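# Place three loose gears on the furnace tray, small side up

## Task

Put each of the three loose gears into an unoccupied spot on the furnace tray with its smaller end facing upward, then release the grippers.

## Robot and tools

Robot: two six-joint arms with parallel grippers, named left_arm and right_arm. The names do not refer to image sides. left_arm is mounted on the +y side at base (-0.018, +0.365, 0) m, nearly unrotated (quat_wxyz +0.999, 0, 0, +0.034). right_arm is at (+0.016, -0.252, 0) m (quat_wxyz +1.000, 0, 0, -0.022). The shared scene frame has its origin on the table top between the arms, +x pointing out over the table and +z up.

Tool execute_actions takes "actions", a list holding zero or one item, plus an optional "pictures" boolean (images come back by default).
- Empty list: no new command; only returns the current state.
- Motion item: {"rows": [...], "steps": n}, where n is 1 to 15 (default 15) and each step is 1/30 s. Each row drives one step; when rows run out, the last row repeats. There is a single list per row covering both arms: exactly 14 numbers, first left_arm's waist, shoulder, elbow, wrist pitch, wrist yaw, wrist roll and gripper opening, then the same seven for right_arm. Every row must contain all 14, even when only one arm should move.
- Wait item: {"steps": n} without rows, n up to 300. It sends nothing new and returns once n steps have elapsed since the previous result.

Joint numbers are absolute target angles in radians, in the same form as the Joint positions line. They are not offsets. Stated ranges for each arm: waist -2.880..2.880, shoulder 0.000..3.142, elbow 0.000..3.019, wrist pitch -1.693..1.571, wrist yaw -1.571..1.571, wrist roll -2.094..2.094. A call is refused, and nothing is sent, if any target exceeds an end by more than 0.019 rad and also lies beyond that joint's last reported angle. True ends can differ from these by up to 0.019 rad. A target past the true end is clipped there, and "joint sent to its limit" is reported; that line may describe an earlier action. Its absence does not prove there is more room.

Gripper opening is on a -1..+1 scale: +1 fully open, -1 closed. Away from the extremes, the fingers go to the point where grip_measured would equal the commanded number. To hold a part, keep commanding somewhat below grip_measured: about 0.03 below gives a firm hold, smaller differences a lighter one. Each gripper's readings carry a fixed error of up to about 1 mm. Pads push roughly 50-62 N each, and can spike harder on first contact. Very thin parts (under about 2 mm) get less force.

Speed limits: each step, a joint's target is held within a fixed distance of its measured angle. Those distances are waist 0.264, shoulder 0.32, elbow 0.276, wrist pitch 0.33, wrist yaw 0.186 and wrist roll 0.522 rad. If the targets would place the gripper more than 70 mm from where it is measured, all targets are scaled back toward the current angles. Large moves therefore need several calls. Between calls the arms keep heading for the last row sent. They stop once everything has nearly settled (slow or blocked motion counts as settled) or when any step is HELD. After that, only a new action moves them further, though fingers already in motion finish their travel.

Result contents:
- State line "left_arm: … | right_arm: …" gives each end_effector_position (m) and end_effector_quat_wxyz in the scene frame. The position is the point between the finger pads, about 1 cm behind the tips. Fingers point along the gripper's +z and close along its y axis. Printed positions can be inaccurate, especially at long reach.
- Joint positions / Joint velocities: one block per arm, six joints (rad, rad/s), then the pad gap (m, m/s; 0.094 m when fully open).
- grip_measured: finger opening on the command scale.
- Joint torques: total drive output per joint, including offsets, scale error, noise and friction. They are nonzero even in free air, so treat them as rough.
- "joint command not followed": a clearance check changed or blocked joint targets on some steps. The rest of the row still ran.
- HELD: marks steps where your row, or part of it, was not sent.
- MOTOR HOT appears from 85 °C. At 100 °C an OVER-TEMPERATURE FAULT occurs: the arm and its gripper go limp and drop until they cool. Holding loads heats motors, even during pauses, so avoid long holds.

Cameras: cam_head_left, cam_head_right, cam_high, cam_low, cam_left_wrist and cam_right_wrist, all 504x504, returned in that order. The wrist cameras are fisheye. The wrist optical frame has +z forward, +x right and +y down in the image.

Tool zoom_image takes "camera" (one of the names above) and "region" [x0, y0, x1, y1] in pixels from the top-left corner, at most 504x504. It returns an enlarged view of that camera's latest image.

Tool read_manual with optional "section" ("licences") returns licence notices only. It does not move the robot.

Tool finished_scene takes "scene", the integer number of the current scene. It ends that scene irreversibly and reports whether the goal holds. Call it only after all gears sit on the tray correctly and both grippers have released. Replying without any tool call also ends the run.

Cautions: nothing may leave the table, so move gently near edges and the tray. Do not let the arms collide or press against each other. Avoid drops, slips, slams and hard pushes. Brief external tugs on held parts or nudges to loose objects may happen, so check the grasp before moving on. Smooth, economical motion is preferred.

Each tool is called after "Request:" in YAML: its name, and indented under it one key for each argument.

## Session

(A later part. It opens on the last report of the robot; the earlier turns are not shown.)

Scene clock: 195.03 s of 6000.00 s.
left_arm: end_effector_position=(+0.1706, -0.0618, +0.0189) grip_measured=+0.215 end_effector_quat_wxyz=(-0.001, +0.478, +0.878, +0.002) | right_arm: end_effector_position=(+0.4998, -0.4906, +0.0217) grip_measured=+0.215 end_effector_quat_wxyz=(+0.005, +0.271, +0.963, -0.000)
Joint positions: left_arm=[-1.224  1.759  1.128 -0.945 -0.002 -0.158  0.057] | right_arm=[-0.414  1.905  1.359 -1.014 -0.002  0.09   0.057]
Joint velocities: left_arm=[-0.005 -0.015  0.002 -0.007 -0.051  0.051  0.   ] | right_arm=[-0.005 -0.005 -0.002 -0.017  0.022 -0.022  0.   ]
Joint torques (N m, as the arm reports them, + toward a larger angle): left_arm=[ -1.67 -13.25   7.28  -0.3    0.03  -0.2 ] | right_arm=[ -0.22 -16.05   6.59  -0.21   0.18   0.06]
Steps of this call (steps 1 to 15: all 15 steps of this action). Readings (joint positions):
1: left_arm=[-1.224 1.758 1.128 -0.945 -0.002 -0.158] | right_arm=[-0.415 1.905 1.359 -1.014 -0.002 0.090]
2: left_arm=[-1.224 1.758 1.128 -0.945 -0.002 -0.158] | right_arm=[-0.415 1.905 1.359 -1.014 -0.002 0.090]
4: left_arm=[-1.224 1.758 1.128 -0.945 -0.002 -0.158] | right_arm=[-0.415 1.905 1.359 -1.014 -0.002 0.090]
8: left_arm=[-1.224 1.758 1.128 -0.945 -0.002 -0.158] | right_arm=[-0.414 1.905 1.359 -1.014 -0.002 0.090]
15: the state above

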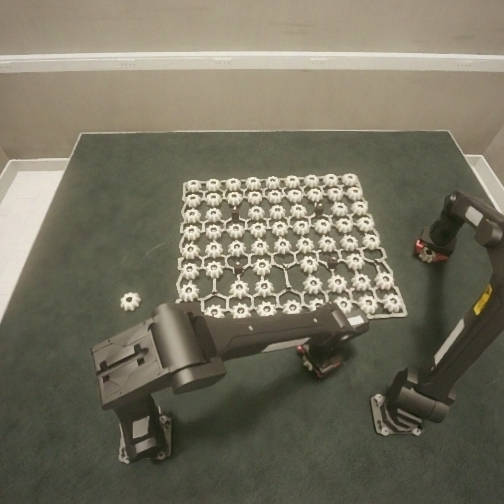

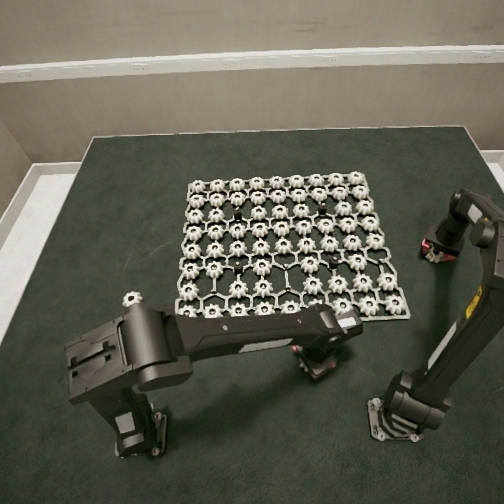

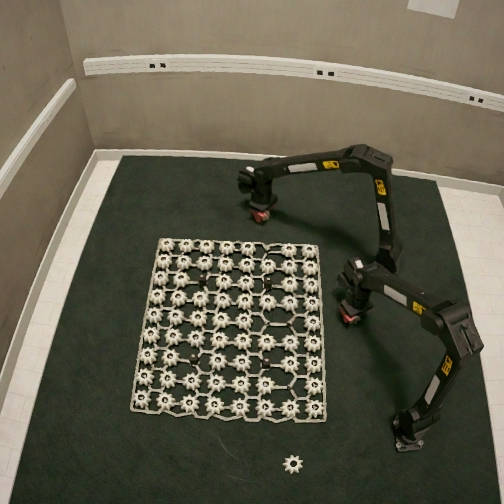

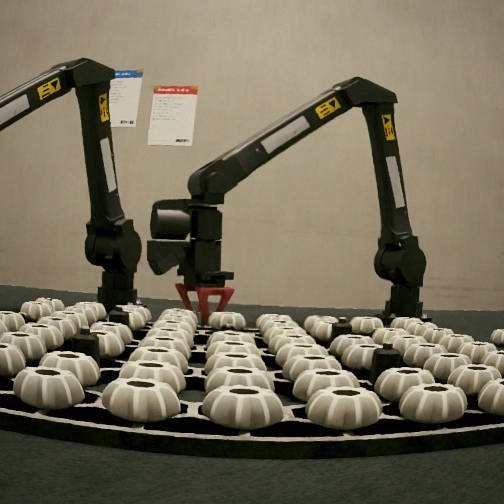

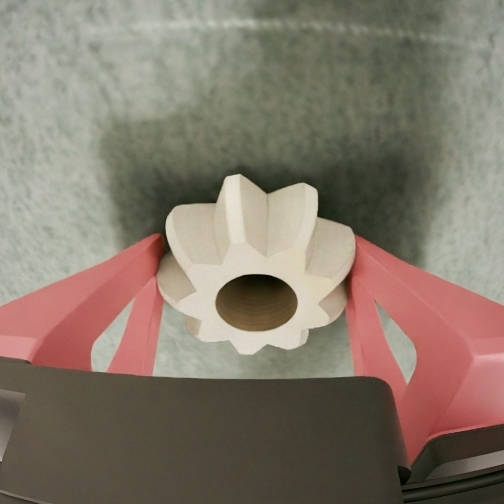

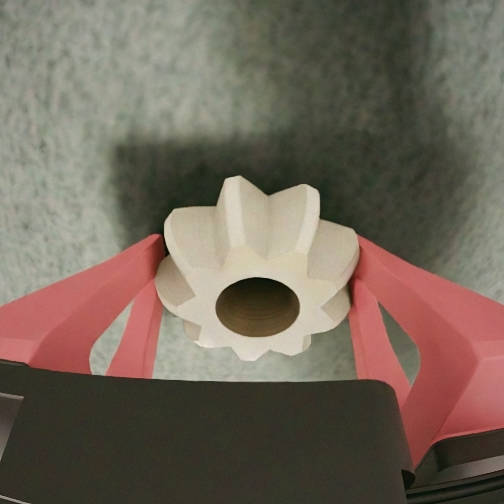

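Request:
execute_actions:
  actions:
    - {"rows": [[-1.225,1.775,1.145,-0.950,0,-0.17,0.18,-0.41,1.905,1.354,-1.025,0,0.1,0.18],[-1.225,1.775,1.156,-0.953,0,-0.17,0.18,-0.41,1.899,1.354,-1.028,0,0.1,0.18],[-1.225,1.775,1.164,-0.958,0,-0.17,0.18,-0.41,1.895,1.354,-1.033,0,0.1,0.18],[-1.225,1.775,1.172,-0.965,0,-0.17,0.18,-0.41,1.890,1.354,-1.040,0,0.1,0.18],[-1.225,1.775,1.181,-0.975,0,-0.17,0.18,-0.41,1.885,1.354,-1.048,0,0.1,0.18],[-1.225,1.775,1.192,-0.986,0,-0.17,0.18,-0.41,1.878,1.354,-1.056,0,0.1,0.18],[-1.225,1.775,1.204,-0.998,0,-0.17,0.18,-0.41,1.871,1.354,-1.064,0,0.105,0.18],[-1.225,1.775,1.217,-1.011,0,-0.17,0.18,-0.41,1.863,1.354,-1.072,0,0.11,0.18],[-1.224,1.775,1.231,-1.025,0,-0.17,0.18,-0.409,1.854,1.354,-1.081,0,0.12,0.18],[-1.222,1.775,1.245,-1.040,0,-0.168,0.18,-0.408,1.845,1.354,-1.090,0,0.13,0.18],[-1.219,1.775,1.261,-1.056,0,-0.166,0.18,-0.406,1.835,1.354,-1.100,0,0.142,0.18],[-1.215,1.776,1.277,-1.072,0,-0.163,0.18,-0.404,1.825,1.354,-1.110,0,0.155,0.18],[-1.210,1.777,1.293,-1.088,0,-0.160,0.18,-0.401,1.815,1.354,-1.120,0,0.17,0.18],[-1.205,1.778,1.309,-1.104,0,-0.156,0.18,-0.397,1.805,1.354,-1.130,0,0.185,0.18],[-1.198,1.779,1.325,-1.120,0,-0.152,0.18,-0.393,1.795,1.354,-1.140,0,0.2,0.18]], "steps": 15}
  pictures: false

Request:
execute_actions:
  actions:
    - {"rows": [[-1.189,1.780,1.340,-1.134,0,-0.147,0.18,-0.387,1.786,1.353,-1.148,0,0.217,0.18],[-1.179,1.782,1.355,-1.148,0,-0.142,0.18,-0.380,1.777,1.352,-1.156,0,0.234,0.18],[-1.168,1.783,1.370,-1.161,0,-0.137,0.18,-0.372,1.768,1.350,-1.164,0,0.251,0.18],[-1.156,1.785,1.385,-1.174,0,-0.131,0.18,-0.363,1.759,1.349,-1.171,0,0.268,0.18],[-1.143,1.787,1.400,-1.187,0,-0.125,0.18,-0.353,1.750,1.347,-1.178,0,0.286,0.18],[-1.128,1.790,1.413,-1.197,0,-0.119,0.18,-0.342,1.742,1.345,-1.183,0,0.304,0.18],[-1.113,1.793,1.426,-1.207,0,-0.113,0.18,-0.331,1.735,1.342,-1.188,0,0.322,0.18],[-1.097,1.797,1.439,-1.216,0,-0.107,0.18,-0.319,1.728,1.340,-1.193,0,0.34,0.18],[-1.080,1.801,1.452,-1.225,0,-0.100,0.18,-0.306,1.721,1.337,-1.197,0,0.358,0.18],[-1.063,1.805,1.465,-1.234,0,-0.093,0.18,-0.293,1.715,1.335,-1.201,0,0.376,0.18],[-1.045,1.810,1.476,-1.240,0,-0.086,0.18,-0.278,1.710,1.333,-1.202,0,0.394,0.18],[-1.027,1.815,1.487,-1.246,0,-0.079,0.18,-0.262,1.706,1.331,-1.203,0,0.412,0.18],[-1.009,1.820,1.497,-1.251,0,-0.072,0.18,-0.246,1.703,1.329,-1.203,0,0.43,0.18],[-0.991,1.825,1.506,-1.255,0,-0.065,0.18,-0.230,1.700,1.327,-1.203,0,0.448,0.18],[-0.973,1.830,1.515,-1.259,0,-0.058,0.18,-0.213,1.698,1.325,-1.203,0,0.466,0.18]], "steps": 15}
  pictures: false

Request:
execute_actions:
  actions:
    - {"rows": [[-0.955,1.835,1.523,-1.261,0,-0.052,0.18,-0.198,1.697,1.323,-1.202,0,0.483,0.18],[-0.937,1.840,1.531,-1.263,0,-0.046,0.18,-0.184,1.696,1.321,-1.202,0,0.5,0.18],[-0.919,1.845,1.538,-1.264,0,-0.040,0.18,-0.170,1.695,1.320,-1.201,0,0.516,0.18],[-0.901,1.850,1.544,-1.265,0,-0.034,0.18,-0.156,1.695,1.318,-1.201,0,0.531,0.18],[-0.883,1.855,1.550,-1.265,0,-0.028,0.18,-0.143,1.694,1.317,-1.201,0,0.545,0.18],[-0.866,1.859,1.554,-1.265,0,-0.023,0.18,-0.130,1.694,1.316,-1.201,0,0.558,0.18],[-0.851,1.863,1.558,-1.265,0,-0.018,0.18,-0.118,1.694,1.315,-1.201,0,0.57,0.18],[-0.837,1.867,1.561,-1.265,0,-0.014,0.18,-0.107,1.694,1.315,-1.201,0,0.581,0.18],[-0.824,1.870,1.563,-1.265,0,-0.010,0.18,-0.097,1.694,1.314,-1.201,0,0.591,0.18],[-0.813,1.872,1.565,-1.265,0,-0.006,0.18,-0.088,1.694,1.314,-1.201,0,0.6,0.18],[-0.803,1.874,1.566,-1.265,0,-0.003,0.18,-0.081,1.694,1.314,-1.201,0,0.607,0.18],[-0.795,1.876,1.567,-1.265,0,0,0.18,-0.075,1.694,1.314,-1.201,0,0.613,0.18],[-0.789,1.877,1.568,-1.265,0,0.004,0.18,-0.071,1.694,1.314,-1.201,0,0.617,0.18],[-0.786,1.878,1.568,-1.265,0,0.008,0.18,-0.068,1.694,1.314,-1.201,0,0.62,0.18],[-0.784,1.878,1.568,-1.265,0,0.01,0.18,-0.067,1.694,1.314,-1.201,0,0.62,0.18]], "steps": 15}
  pictures: false

Request:
execute_actions:
  actions:
    - {"steps": 10}

Scene clock: 255.80 s of 6000.00 s.
left_arm: end_effector_position=(+0.1771, -0.0728, +0.0470) grip_measured=+0.205 end_effector_quat_wxyz=(-0.019, +0.476, +0.879, +0.016) | right_arm: end_effector_position=(+0.4782, -0.4787, +0.0379) grip_measured=+0.205 end_effector_quat_wxyz=(-0.029, +0.295, +0.955, +0.006)
Joint positions: left_arm=[-1.22   1.77   1.233 -1.082 -0.002 -0.158  0.057] | right_arm=[-0.412  1.867  1.347 -1.109 -0.002  0.142  0.057]
Joint velocities: left_arm=[ 0.063  0.005  0.52  -0.447  0.037  0.022 -0.   ] | right_arm=[ 0.044 -0.288 -0.007 -0.3   -0.007  0.315 -0.   ]
Joint torques (N m, as the arm reports them, + toward a larger angle): left_arm=[ -0.53 -15.74  12.36  -0.1   -0.04  -0.01] | right_arm=[  0.45 -23.25   7.5   -0.24   0.18   0.07]
Steps of this call (steps 1 to 15: the robot went on to your last target; steps 16 to 90: nothing new was sent; then 57.27 s passed at rest; steps 91 to 105: all 15 steps of this action). Readings (joint positions):
91: left_arm=[-1.224 1.759 1.128 -0.945 -0.002 -0.158] | right_arm=[-0.414 1.905 1.359 -1.014 -0.002 0.090]
92: left_arm=[-1.224 1.759 1.128 -0.945 -0.002 -0.158] | right_arm=[-0.414 1.905 1.359 -1.014 -0.002 0.090]
94: left_arm=[-1.224 1.759 1.128 -0.947 -0.002 -0.158] | right_arm=[-0.414 1.905 1.359 -1.017 -0.002 0.090]
98: left_arm=[-1.224 1.761 1.139 -0.982 -0.002 -0.158] | right_arm=[-0.414 1.903 1.358 -1.042 -0.002 0.092]
105: the state above

Scene clock: 256.30 s of 6000.00 s.
left_arm: end_effector_position=(+0.2907, -0.0617, +0.1070) grip_measured=+0.205 end_effector_quat_wxyz=(-0.009, +0.411, +0.912, +0.005) | right_arm: end_effector_position=(+0.4925, -0.3975, +0.1034) grip_measured=+0.205 end_effector_quat_wxyz=(-0.004, +0.333, +0.943, +0.001)
Joint positions: left_arm=[-1.013  1.797  1.446 -1.239  0.    -0.097  0.057] | right_arm=[-0.252  1.724  1.334 -1.19  -0.002  0.381  0.057]
Joint velocities: left_arm=[ 0.581  0.181  0.276 -0.159  0.007  0.139 -0.   ] | right_arm=[ 0.493 -0.063 -0.095 -0.012 -0.022  0.535 -0.   ]
Joint torques (N m, as the arm reports them, + toward a larger angle): left_arm=[ -1.66 -16.31  12.67  -0.33  -0.08   0.06] | right_arm=[ -0.04 -19.37   7.31  -0.25   0.2    0.05]
Steps of this call (steps 1 to 15: all 15 steps of this action). Readings (joint positions):
1: left_arm=[-1.217 1.770 1.251 -1.097 -0.001 -0.158] | right_arm=[-0.409 1.856 1.347 -1.119 -0.002 0.154]
2: left_arm=[-1.213 1.770 1.269 -1.111 -0.001 -0.158] | right_arm=[-0.406 1.844 1.347 -1.128 -0.002 0.168]
4: left_arm=[-1.198 1.770 1.304 -1.138 -0.000 -0.153] | right_arm=[-0.397 1.818 1.347 -1.144 -0.002 0.196]
8: left_arm=[-1.146 1.771 1.364 -1.186 0.000 -0.138] | right_arm=[-0.360 1.769 1.347 -1.170 -0.002 0.260]
15: the state above

Scene clock: 256.80 s of 6000.00 s.
left_arm: end_effector_position=(+0.3936, +0.0109, +0.0928) grip_measured=+0.205 end_effector_quat_wxyz=(-0.021, +0.339, +0.941, +0.008) | right_arm: end_effector_position=(+0.5028, -0.3067, +0.0966) grip_measured=+0.205 end_effector_quat_wxyz=(-0.015, +0.340, +0.940, -0.003)
Joint positions: left_arm=[-0.779  1.865  1.504 -1.254 -0.001 -0.018  0.057] | right_arm=[-0.067  1.723  1.313 -1.19  -0.002  0.583  0.057]
Joint velocities: left_arm=[ 0.181  0.034  0.007 -0.007 -0.022  0.139 -0.   ] | right_arm=[ 0.103 -0.015 -0.012  0.007 -0.11   0.11  -0.   ]
Joint torques (N m, as the arm reports them, + toward a larger angle): left_arm=[ -2.27 -17.9   13.43  -0.42  -0.04   0.05] | right_arm=[ -1.1  -19.54   7.62  -0.3    0.2    0.09]
Steps of this call (steps 1 to 15: all 15 steps of this action). Readings (joint positions):
1: left_arm=[-0.993 1.803 1.455 -1.244 0.000 -0.091] | right_arm=[-0.234 1.723 1.332 -1.190 -0.002 0.399]
2: left_arm=[-0.973 1.809 1.463 -1.247 0.000 -0.084] | right_arm=[-0.217 1.723 1.329 -1.190 -0.002 0.416]
4: left_arm=[-0.935 1.822 1.476 -1.251 0.000 -0.072] | right_arm=[-0.183 1.723 1.323 -1.190 -0.002 0.450]
8: left_arm=[-0.865 1.844 1.495 -1.254 0.000 -0.049] | right_arm=[-0.126 1.723 1.314 -1.190 -0.002 0.511]
15: the state above

Scene clock: 257.13 s of 6000.00 s.
left_arm: end_effector_position=(+0.3942, +0.0112, +0.0929) grip_measured=+0.205 end_effector_quat_wxyz=(-0.021, +0.345, +0.938, +0.008) | right_arm: end_effector_position=(+0.5030, -0.3048, +0.0966) grip_measured=+0.205 end_effector_quat_wxyz=(-0.014, +0.350, +0.937, -0.003)
Joint positions: left_arm=[-0.778  1.866  1.506 -1.256 -0.001 -0.004  0.057] | right_arm=[-0.064  1.723  1.313 -1.19  -0.002  0.606  0.057]
Joint velocities: left_arm=[-0.024 -0.005 -0.012  0.002  0.007  0.022  0.   ] | right_arm=[-0.005  0.005 -0.012 -0.007  0.022 -0.022  0.001]
Joint torques (N m, as the arm reports them, + toward a larger angle): left_arm=[ -1.62 -17.85  13.23  -0.39  -0.03   0.04] | right_arm=[ -0.89 -19.41   7.58  -0.3    0.21   0.07]
Steps of this call (steps 1 to 10: the robot went on to your last target). Readings (joint positions):
1: left_arm=[-0.774 1.865 1.504 -1.255 -0.001 -0.015] | right_arm=[-0.065 1.723 1.313 -1.190 -0.002 0.588]
2: left_arm=[-0.771 1.866 1.504 -1.256 -0.001 -0.013] | right_arm=[-0.063 1.723 1.313 -1.190 -0.002 0.592]
4: left_arm=[-0.770 1.866 1.504 -1.256 -0.001 -0.009] | right_arm=[-0.063 1.723 1.313 -1.190 -0.002 0.598]
8: left_arm=[-0.776 1.866 1.505 -1.256 -0.001 -0.005] | right_arm=[-0.064 1.723 1.313 -1.190 -0.002 0.605]
10: the state above

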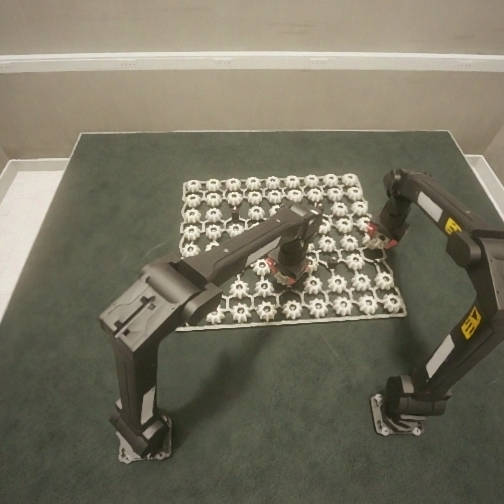

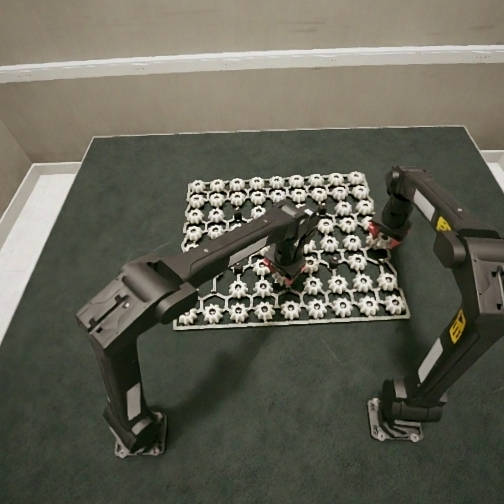

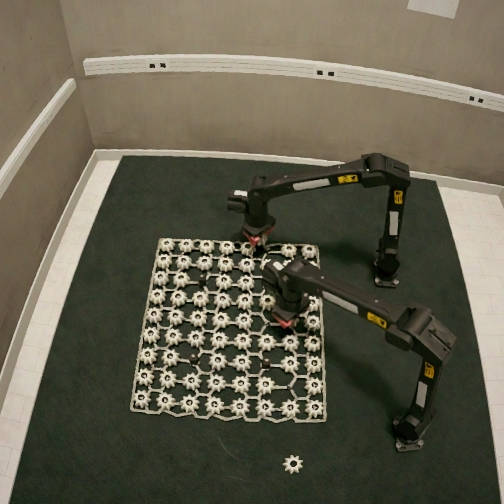

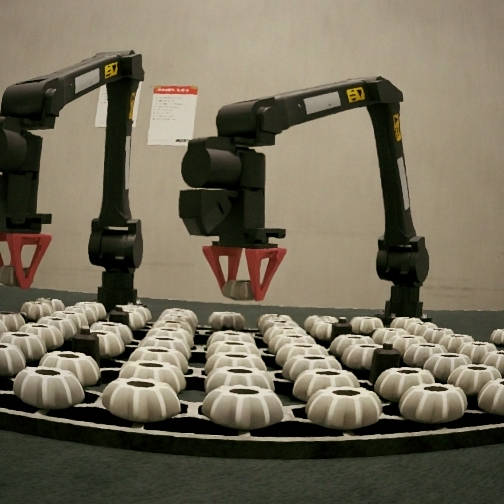

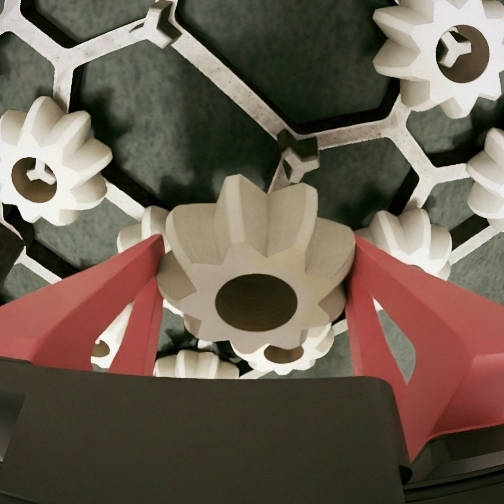

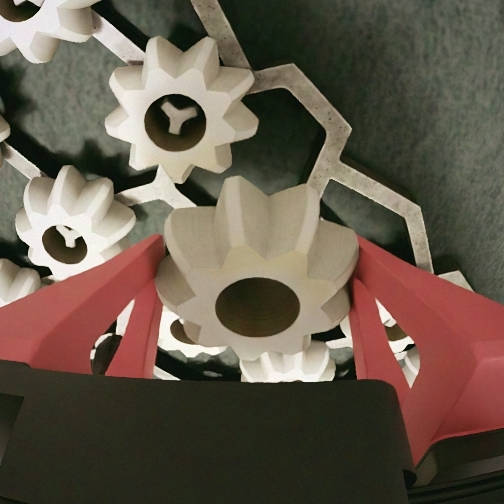

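Request:
zoom_image:
  camera: "cam_low"
  region: [190, 230, 300, 330]

Request:
zoom_image:
  camera: "cam_left_wrist"
  region: [240, 100, 360, 200]

Region (190, 230, 300, 330) of cam_low's 504x504 image, scaled by 4.582, with more detail than that image has; it fills the top 458 rows of this view, and the rest is white.

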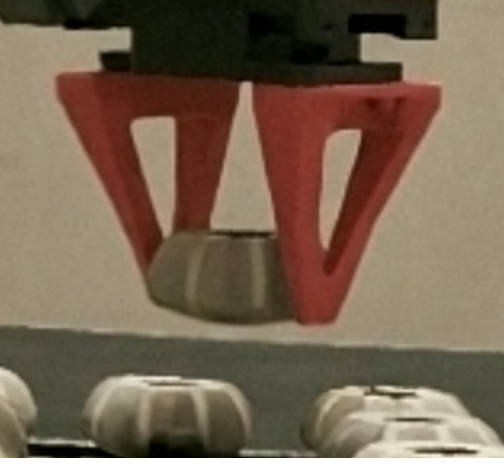

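Region (240, 100, 360, 200) of cam_left_wrist's 504x504 image, scaled by 4.200, with more detail than that image has.

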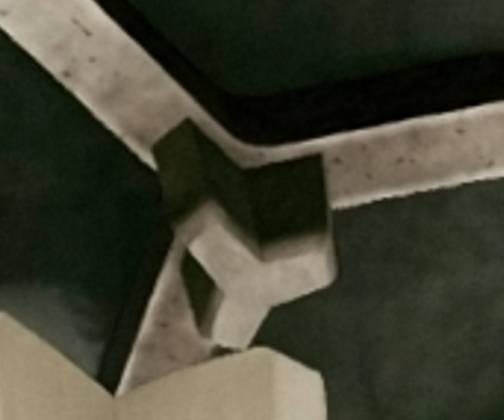

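Request:
zoom_image:
  camera: "cam_left_wrist"
  region: [110, 0, 230, 80]

Request:
zoom_image:
  camera: "cam_right_wrist"
  region: [0, 30, 360, 300]

Request:
zoom_image:
  camera: "cam_head_right"
  region: [300, 200, 430, 330]

Region (110, 0, 230, 80) of cam_left_wrist's 504x504 image, scaled by 4.200, with more detail than that image has.

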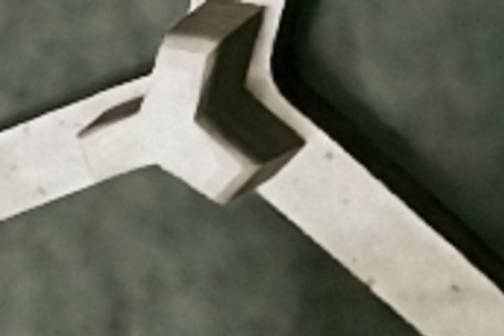

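Region (0, 30, 360, 300) of cam_right_wrist's 504x504 image, scaled by 1.400, with more detail than that image has; it fills the top 378 rows of this view, and the rest is white.

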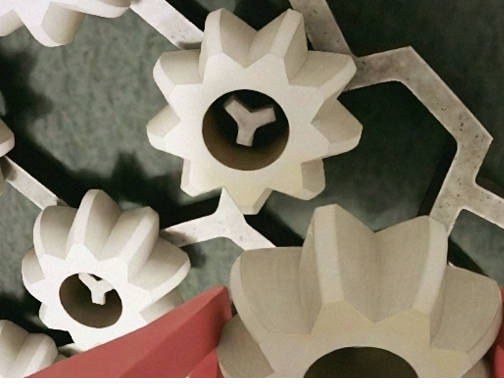

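Region (300, 200, 430, 330) of cam_head_right's 504x504 image, scaled by 3.877, with more detail than that image has.

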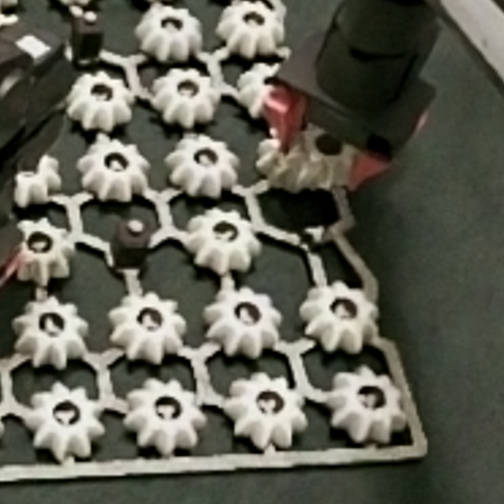

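Request:
execute_actions:
  actions:
    - {"rows": [[-0.784,1.878,1.53,-1.256,0,0,0.18,-0.065,1.693,1.313,-1.192,0,0.62,0.18],[-0.785,1.879,1.508,-1.246,0,0,0.18,-0.064,1.690,1.310,-1.184,0,0.62,0.18],[-0.786,1.880,1.506,-1.242,0,0,0.18,-0.063,1.685,1.304,-1.183,0,0.62,0.18],[-0.788,1.882,1.503,-1.236,0,0,0.18,-0.062,1.679,1.297,-1.181,0,0.62,0.18],[-0.789,1.883,1.499,-1.229,0,0,0.18,-0.061,1.671,1.289,-1.179,0,0.62,0.18],[-0.791,1.885,1.495,-1.220,0,0,0.18,-0.06,1.662,1.280,-1.177,0,0.62,0.18],[-0.794,1.888,1.491,-1.211,0,0,0.18,-0.06,1.652,1.269,-1.174,0,0.62,0.18],[-0.796,1.890,1.486,-1.202,0,0,0.18,-0.06,1.642,1.258,-1.172,0,0.62,0.18],[-0.798,1.892,1.481,-1.192,0,0,0.18,-0.06,1.631,1.246,-1.169,0,0.62,0.18],[-0.801,1.895,1.476,-1.182,0,0,0.18,-0.06,1.620,1.235,-1.166,0,0.62,0.18]], "steps": 10}
  pictures: false

Request:
execute_actions:
  actions:
    - {"rows": [[-0.804,1.898,1.471,-1.171,0,0,0.18,-0.06,1.608,1.223,-1.163,0,0.62,0.18],[-0.806,1.900,1.466,-1.161,0,0,0.18,-0.06,1.597,1.211,-1.160,0,0.62,0.18],[-0.808,1.902,1.461,-1.152,0,0,0.18,-0.06,1.587,1.200,-1.158,0,0.62,0.18],[-0.811,1.905,1.457,-1.143,0,0,0.18,-0.06,1.577,1.189,-1.155,0,0.62,0.18],[-0.813,1.907,1.453,-1.134,0,0,0.18,-0.06,1.568,1.180,-1.153,0,0.62,0.18],[-0.814,1.908,1.449,-1.127,0,0,0.18,-0.06,1.560,1.172,-1.151,0,0.62,0.18],[-0.816,1.910,1.446,-1.121,0,0,0.18,-0.06,1.554,1.165,-1.149,0,0.62,0.18],[-0.817,1.911,1.444,-1.117,0,0,0.18,-0.06,1.549,1.159,-1.148,0,0.62,0.18],[-0.818,1.912,1.442,-1.114,0,0,0.18,-0.06,1.546,1.156,-1.147,0,0.62,0.18],[-0.818,1.912,1.442,-1.113,0,0,0.18,-0.06,1.545,1.155,-1.147,0,0.62,0.18]], "steps": 15}
  pictures: false

Request:
execute_actions:
  actions:
    - {"steps": 8}

Scene clock: 328.27 s of 6000.00 s.
left_arm: end_effector_position=(+0.3929, +0.0076, +0.0818) grip_measured=+0.205 end_effector_quat_wxyz=(-0.012, +0.349, +0.937, +0.005) | right_arm: end_effector_position=(+0.4831, -0.3026, +0.0950) grip_measured=+0.205 end_effector_quat_wxyz=(-0.018, +0.351, +0.936, -0.004)
Joint positions: left_arm=[-0.784  1.869  1.479 -1.208 -0.001 -0.002  0.057] | right_arm=[-0.064  1.681  1.253 -1.179 -0.002  0.609  0.057]
Joint velocities: left_arm=[-0.073  0.034 -0.134  0.276 -0.022 -0.022  0.001] | right_arm=[-0.015 -0.327 -0.364  0.056 -0.022 -0.037 -0.001]
Joint torques (N m, as the arm reports them, + toward a larger angle): left_arm=[ -2.2  -17.21   8.84   0.22  -0.04  -0.06] | right_arm=[ -0.31 -19.85   7.69   0.47   0.21   0.07]
Steps of this call (steps 1 to 30: the robot went on to your last target; steps 31 to 90: nothing new was sent; then 67.80 s passed at rest; steps 91 to 100: all 10 steps of this action). Readings (joint positions):
91: left_arm=[-0.779 1.866 1.506 -1.256 -0.001 -0.002] | right_arm=[-0.064 1.723 1.313 -1.190 -0.002 0.609]
92: left_arm=[-0.779 1.866 1.505 -1.256 -0.001 -0.002] | right_arm=[-0.064 1.723 1.313 -1.190 -0.002 0.609]
94: left_arm=[-0.779 1.866 1.502 -1.251 -0.001 -0.002] | right_arm=[-0.064 1.721 1.309 -1.189 -0.002 0.609]
98: left_arm=[-0.781 1.867 1.488 -1.226 -0.001 -0.002] | right_arm=[-0.064 1.700 1.277 -1.183 -0.002 0.609]
100: the state above

Scene clock: 328.77 s of 6000.00 s.
left_arm: end_effector_position=(+0.3858, -0.0060, +0.0534) grip_measured=+0.205 end_effector_quat_wxyz=(-0.002, +0.362, +0.932, +0.002) | right_arm: end_effector_position=(+0.4524, -0.2993, +0.1113) grip_measured=+0.205 end_effector_quat_wxyz=(+0.000, +0.351, +0.936, +0.001)
Joint positions: left_arm=[-0.812  1.895  1.438 -1.119 -0.002 -0.002  0.057] | right_arm=[-0.064  1.566  1.156 -1.159 -0.002  0.609  0.057]
Joint velocities: left_arm=[-0.015 -0.024 -0.007 -0.002 -0.051  0.066  0.   ] | right_arm=[-0.005 -0.015 -0.007  0.017 -0.037 -0.066  0.   ]
Joint torques (N m, as the arm reports them, + toward a larger angle): left_arm=[ -1.31 -17.83   8.44   0.23   0.06  -0.07] | right_arm=[ -0.3  -16.33   7.64   0.63   0.21   0.07]
Steps of this call (steps 1 to 15: all 15 steps of this action). Readings (joint positions):
1: left_arm=[-0.787 1.870 1.474 -1.199 -0.001 -0.002] | right_arm=[-0.064 1.670 1.240 -1.178 -0.002 0.609]
2: left_arm=[-0.789 1.873 1.469 -1.188 -0.001 -0.002] | right_arm=[-0.064 1.658 1.228 -1.175 -0.002 0.609]
4: left_arm=[-0.796 1.879 1.460 -1.169 -0.001 -0.002] | right_arm=[-0.064 1.632 1.205 -1.172 -0.002 0.609]
8: left_arm=[-0.809 1.893 1.442 -1.136 -0.001 -0.002] | right_arm=[-0.064 1.587 1.169 -1.164 -0.002 0.609]
15: the state above

Scene clock: 329.03 s of 6000.00 s.
left_arm: end_effector_position=(+0.3858, -0.0060, +0.0534) grip_measured=+0.205 end_effector_quat_wxyz=(-0.002, +0.362, +0.932, +0.002) | right_arm: end_effector_position=(+0.4524, -0.2993, +0.1112) grip_measured=+0.205 end_effector_quat_wxyz=(+0.000, +0.351, +0.936, +0.001)
Joint positions: left_arm=[-0.812  1.895  1.438 -1.119 -0.002 -0.002  0.057] | right_arm=[-0.064  1.566  1.155 -1.159 -0.002  0.609  0.057]
Joint velocities: left_arm=[-0.015 -0.005 -0.012 -0.007 -0.007  0.051 -0.   ] | right_arm=[-0.005 -0.015  0.007 -0.012 -0.007 -0.037  0.001]
Joint torques (N m, as the arm reports them, + toward a larger angle): left_arm=[ -2.07 -17.33   8.42   0.3    0.05  -0.06] | right_arm=[ -0.39 -16.42   7.55   0.62   0.21   0.07]
Steps of this call (steps 1 to 8: the robot went on to your last target). Readings (joint positions):
1: left_arm=[-0.812 1.895 1.438 -1.119 -0.002 -0.002] | right_arm=[-0.064 1.566 1.155 -1.159 -0.002 0.609]
2: left_arm=[-0.812 1.895 1.438 -1.119 -0.002 -0.002] | right_arm=[-0.064 1.566 1.155 -1.159 -0.002 0.609]
4: left_arm=[-0.812 1.895 1.438 -1.119 -0.002 -0.002] | right_arm=[-0.064 1.566 1.155 -1.159 -0.002 0.609]
8: the state above

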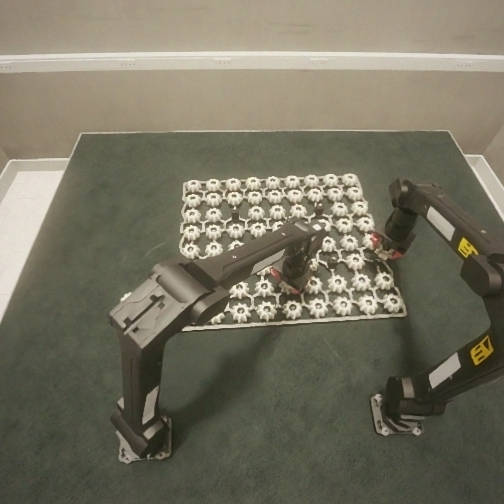

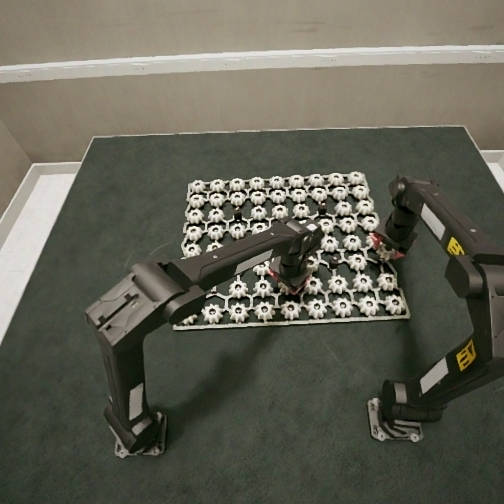

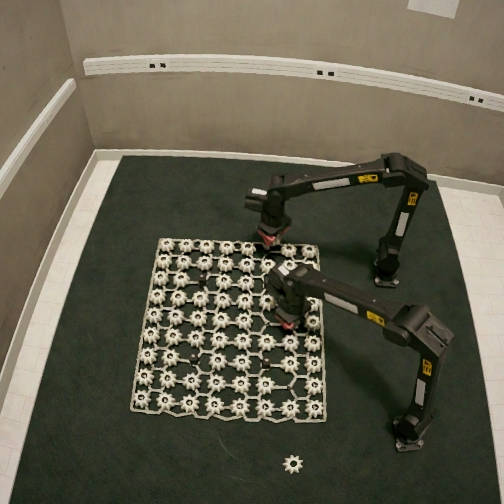

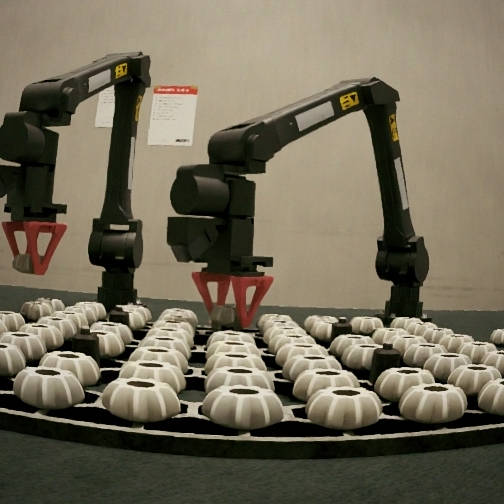

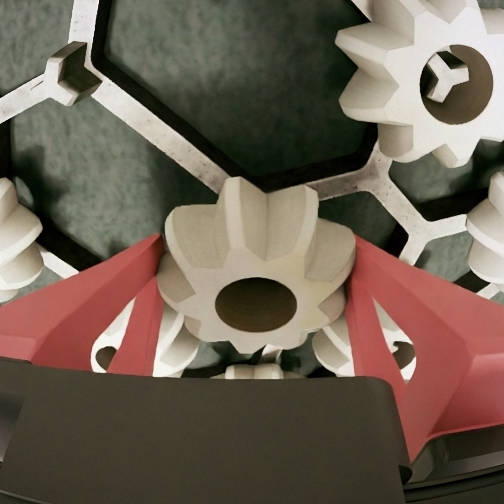

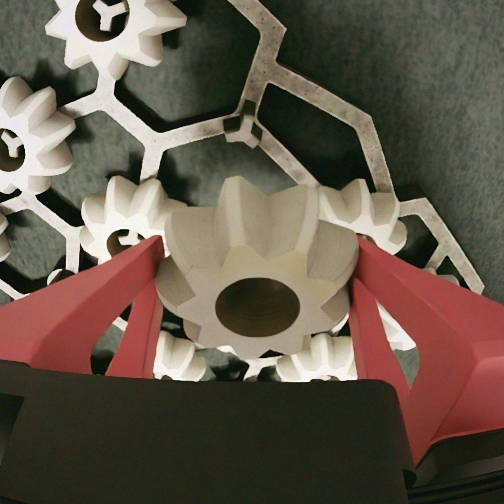

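Request:
zoom_image:
  camera: "cam_right_wrist"
  region: [190, 80, 310, 180]

Request:
zoom_image:
  camera: "cam_left_wrist"
  region: [0, 0, 504, 220]

Region (190, 80, 310, 180) of cam_right_wrist's 504x504 image, scaled by 4.200, with more detail than that image has.

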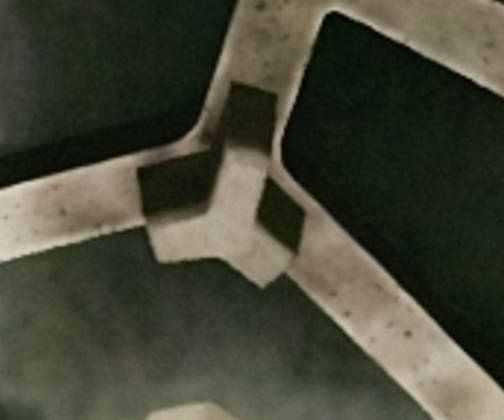

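Region (0, 0, 504, 220) of cam_left_wrist's 504x504 image, scaled by 1.000; it fills the top 220 rows of this view, and the rest is white.

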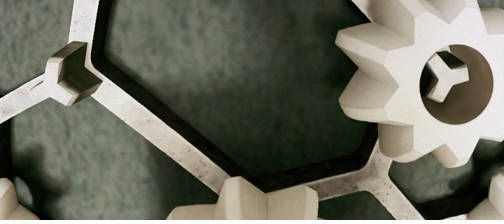

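Request:
zoom_image:
  camera: "cam_left_wrist"
  region: [10, 30, 130, 130]

Request:
zoom_image:
  camera: "cam_left_wrist"
  region: [384, 30, 504, 140]

Request:
zoom_image:
  camera: "cam_low"
  region: [170, 260, 290, 350]

Region (10, 30, 130, 130) of cam_left_wrist's 504x504 image, scaled by 4.200, with more detail than that image has.

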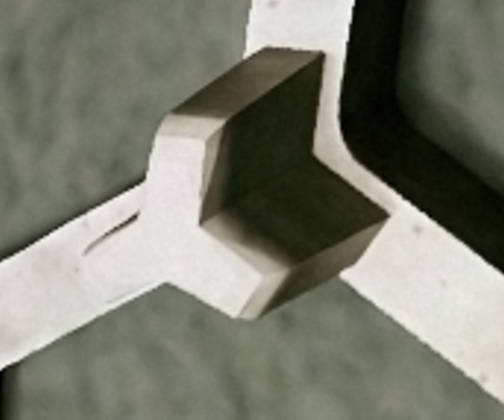

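Region (384, 30, 504, 140) of cam_left_wrist's 504x504 image, scaled by 4.200, with more detail than that image has; it fills the top 462 rows of this view, and the rest is white.

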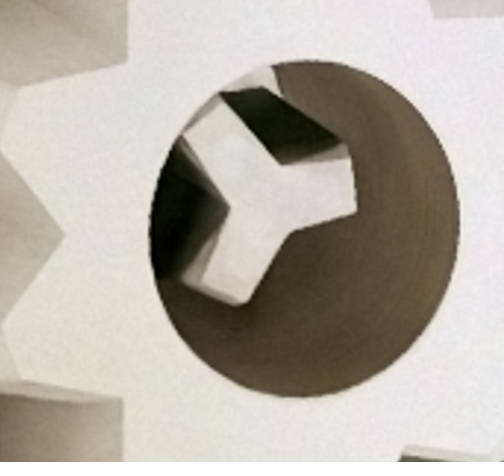

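Region (170, 260, 290, 350) of cam_low's 504x504 image, scaled by 4.200, with more detail than that image has; it fills the top 378 rows of this view, and the rest is white.

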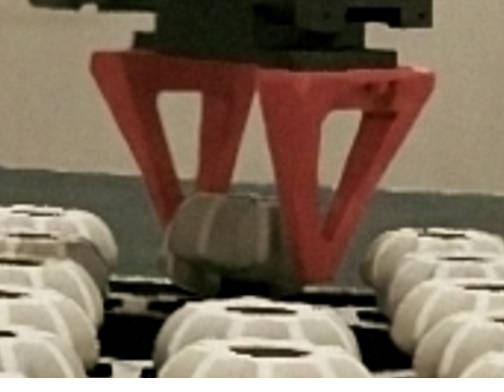

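Request:
execute_actions:
  actions:
    - {"rows": [[-0.818,1.913,1.442,-1.113,0,0,0.18,-0.064,1.565,1.155,-1.146,0,0.62,0.18],[-0.818,1.915,1.442,-1.112,0,0,0.18,-0.066,1.583,1.154,-1.144,0,0.62,0.18],[-0.818,1.917,1.441,-1.110,0,0,0.18,-0.068,1.587,1.154,-1.140,0,0.62,0.18],[-0.818,1.919,1.440,-1.108,0,0,0.18,-0.070,1.591,1.153,-1.135,0,0.62,0.18],[-0.818,1.921,1.440,-1.106,0,0,0.18,-0.072,1.597,1.152,-1.129,0,0.62,0.18],[-0.818,1.923,1.439,-1.103,0,0,0.18,-0.074,1.603,1.150,-1.122,0,0.62,0.18],[-0.818,1.925,1.438,-1.100,0,0,0.18,-0.075,1.610,1.149,-1.114,0,0.62,0.18],[-0.818,1.927,1.437,-1.097,0,0,0.18,-0.077,1.617,1.148,-1.106,0,0.62,0.18],[-0.818,1.929,1.436,-1.094,0,0,0.18,-0.078,1.625,1.146,-1.097,0,0.62,0.18],[-0.818,1.931,1.435,-1.091,0,0,0.18,-0.079,1.633,1.145,-1.088,0,0.62,0.18]], "steps": 10}
  pictures: false

Request:
execute_actions:
  actions:
    - {"rows": [[-0.818,1.933,1.434,-1.088,0,0,0.18,-0.080,1.641,1.143,-1.080,0,0.62,0.18],[-0.818,1.935,1.433,-1.085,0,0,0.18,-0.081,1.649,1.141,-1.071,0,0.62,0.18],[-0.818,1.937,1.432,-1.082,0,0,0.18,-0.082,1.656,1.140,-1.063,0,0.62,0.18],[-0.818,1.939,1.431,-1.079,0,0,0.18,-0.082,1.663,1.139,-1.055,0,0.62,0.18],[-0.818,1.940,1.430,-1.076,0,0,0.18,-0.083,1.669,1.137,-1.048,0,0.62,0.18],[-0.818,1.942,1.429,-1.074,0,0,0.18,-0.083,1.675,1.136,-1.042,0,0.62,0.18],[-0.818,1.943,1.428,-1.072,0,0,0.18,-0.083,1.680,1.135,-1.037,0,0.62,0.18],[-0.818,1.944,1.428,-1.070,0,0,0.18,-0.083,1.683,1.135,-1.033,0,0.62,0.18],[-0.818,1.945,1.427,-1.069,0,0,0.18,-0.083,1.685,1.134,-1.031,0,0.62,0.18],[-0.818,1.945,1.427,-1.068,0,0,0.18,-0.083,1.686,1.134,-1.030,0,0.62,0.18]], "steps": 15}
  pictures: false

Request:
execute_actions:
  actions:
    - {"steps": 8}

Scene clock: 395.53 s of 6000.00 s.
left_arm: end_effector_position=(+0.3866, -0.0068, +0.0464) grip_measured=+0.205 end_effector_quat_wxyz=(-0.002, +0.362, +0.932, +0.002) | right_arm: end_effector_position=(+0.4613, -0.3015, +0.0993) grip_measured=+0.205 end_effector_quat_wxyz=(+0.007, +0.352, +0.936, +0.003)
Joint positions: left_arm=[-0.812  1.906  1.434 -1.103 -0.002 -0.002  0.057] | right_arm=[-0.066  1.593  1.153 -1.116 -0.002  0.609  0.057]
Joint velocities: left_arm=[ 0.005  0.083 -0.032  0.1   -0.066 -0.022 -0.002] | right_arm=[-0.034  0.22  -0.032  0.266  0.037  0.051  0.   ]
Joint torques (N m, as the arm reports them, + toward a larger angle): left_arm=[ -1.92 -17.25   8.37   0.22   0.04  -0.05] | right_arm=[ -1.35 -12.5    7.12   0.57   0.21   0.07]
Steps of this call (steps 1 to 15: the robot went on to your last target; steps 16 to 90: nothing new was sent; then 63.17 s passed at rest; steps 91 to 100: all 10 steps of this action). Readings (joint positions):
91: left_arm=[-0.812 1.895 1.438 -1.119 -0.002 -0.002] | right_arm=[-0.064 1.566 1.155 -1.159 -0.002 0.609]
92: left_arm=[-0.812 1.896 1.438 -1.119 -0.002 -0.002] | right_arm=[-0.064 1.566 1.155 -1.158 -0.002 0.609]
94: left_arm=[-0.812 1.896 1.438 -1.118 -0.002 -0.002] | right_arm=[-0.064 1.567 1.155 -1.154 -0.002 0.609]
98: left_arm=[-0.812 1.901 1.436 -1.110 -0.002 -0.002] | right_arm=[-0.064 1.579 1.155 -1.133 -0.002 0.609]
100: the state above

Scene clock: 396.03 s of 6000.00 s.
left_arm: end_effector_position=(+0.3881, -0.0080, +0.0361) grip_measured=+0.205 end_effector_quat_wxyz=(-0.001, +0.362, +0.932, +0.002) | right_arm: end_effector_position=(+0.4639, -0.3066, +0.0540) grip_measured=+0.205 end_effector_quat_wxyz=(-0.010, +0.357, +0.934, -0.002)
Joint positions: left_arm=[-0.812  1.922  1.428 -1.08  -0.003 -0.002  0.057] | right_arm=[-0.077  1.679  1.129 -1.042 -0.002  0.609  0.057]
Joint velocities: left_arm=[-0.015 -0.005 -0.002 -0.007  0.095 -0.007  0.   ] | right_arm=[-0.005  0.005  0.002  0.022  0.007 -0.022 -0.   ]
Joint torques (N m, as the arm reports them, + toward a larger angle): left_arm=[ -1.89 -17.07   7.92   0.5    0.04  -0.04] | right_arm=[ -1.05 -14.83   7.31   0.45   0.21   0.08]
Steps of this call (steps 1 to 15: all 15 steps of this action). Readings (joint positions):
1: left_arm=[-0.812 1.908 1.433 -1.100 -0.002 -0.002] | right_arm=[-0.068 1.601 1.152 -1.107 -0.002 0.609]
2: left_arm=[-0.812 1.911 1.432 -1.096 -0.002 -0.002] | right_arm=[-0.069 1.610 1.149 -1.098 -0.002 0.609]
4: left_arm=[-0.812 1.916 1.430 -1.090 -0.002 -0.002] | right_arm=[-0.072 1.629 1.144 -1.082 -0.002 0.609]
8: left_arm=[-0.812 1.922 1.428 -1.080 -0.003 -0.002] | right_arm=[-0.076 1.664 1.134 -1.055 -0.002 0.609]
15: the state above

Scene clock: 396.30 s of 6000.00 s.
left_arm: end_effector_position=(+0.3881, -0.0080, +0.0361) grip_measured=+0.205 end_effector_quat_wxyz=(-0.001, +0.362, +0.932, +0.002) | right_arm: end_effector_position=(+0.4642, -0.3066, +0.0540) grip_measured=+0.205 end_effector_quat_wxyz=(-0.010, +0.357, +0.934, -0.002)
Joint positions: left_arm=[-0.812  1.922  1.428 -1.08  -0.003 -0.002  0.057] | right_arm=[-0.077  1.679  1.129 -1.04  -0.002  0.609  0.057]
Joint velocities: left_arm=[-0.005 -0.005  0.007  0.007 -0.037 -0.007  0.   ] | right_arm=[-0.005 -0.015  0.002 -0.007  0.007  0.051  0.   ]
Joint torques (N m, as the arm reports them, + toward a larger angle): left_arm=[ -1.87 -17.2    8.01   0.5    0.05  -0.05] | right_arm=[ -1.05 -14.69   7.32   0.55   0.2    0.07]
Steps of this call (steps 1 to 8: the robot went on to your last target). Readings (joint positions):
1: left_arm=[-0.812 1.922 1.428 -1.080 -0.003 -0.002] | right_arm=[-0.077 1.679 1.129 -1.041 -0.002 0.609]
2: left_arm=[-0.812 1.922 1.428 -1.080 -0.003 -0.002] | right_arm=[-0.077 1.679 1.129 -1.041 -0.002 0.609]
4: left_arm=[-0.812 1.922 1.428 -1.080 -0.003 -0.002] | right_arm=[-0.077 1.679 1.129 -1.041 -0.002 0.609]
8: the state above

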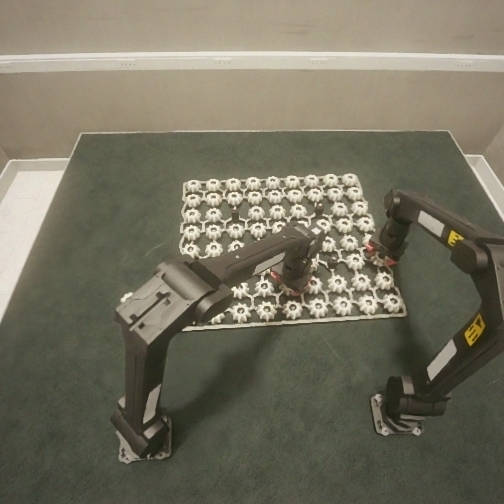

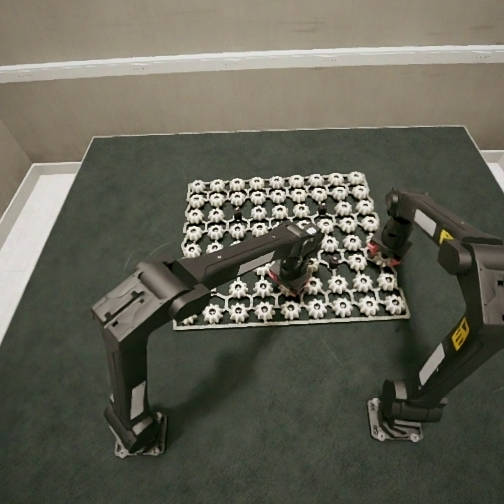

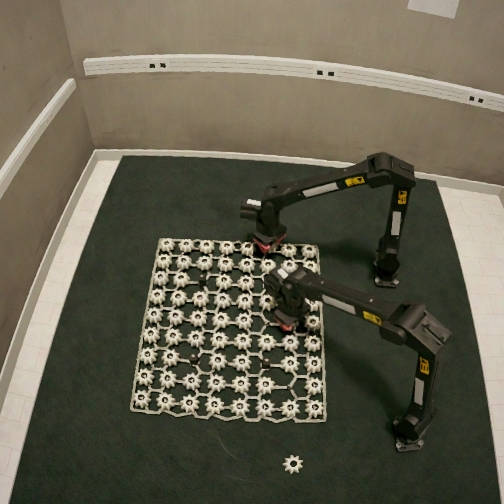

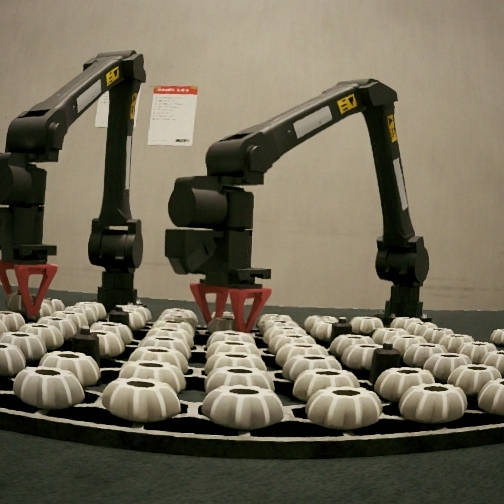

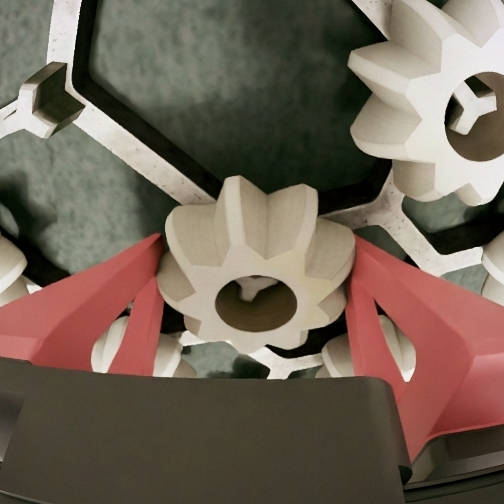

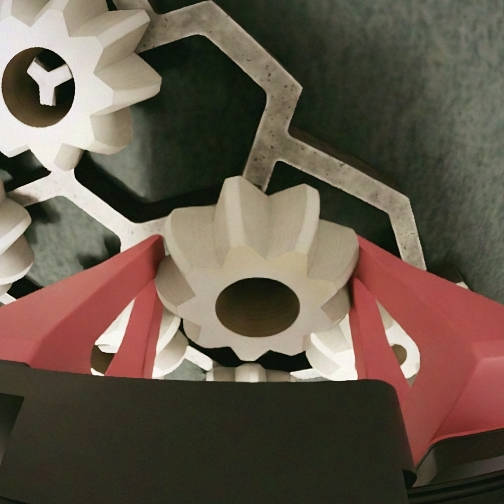

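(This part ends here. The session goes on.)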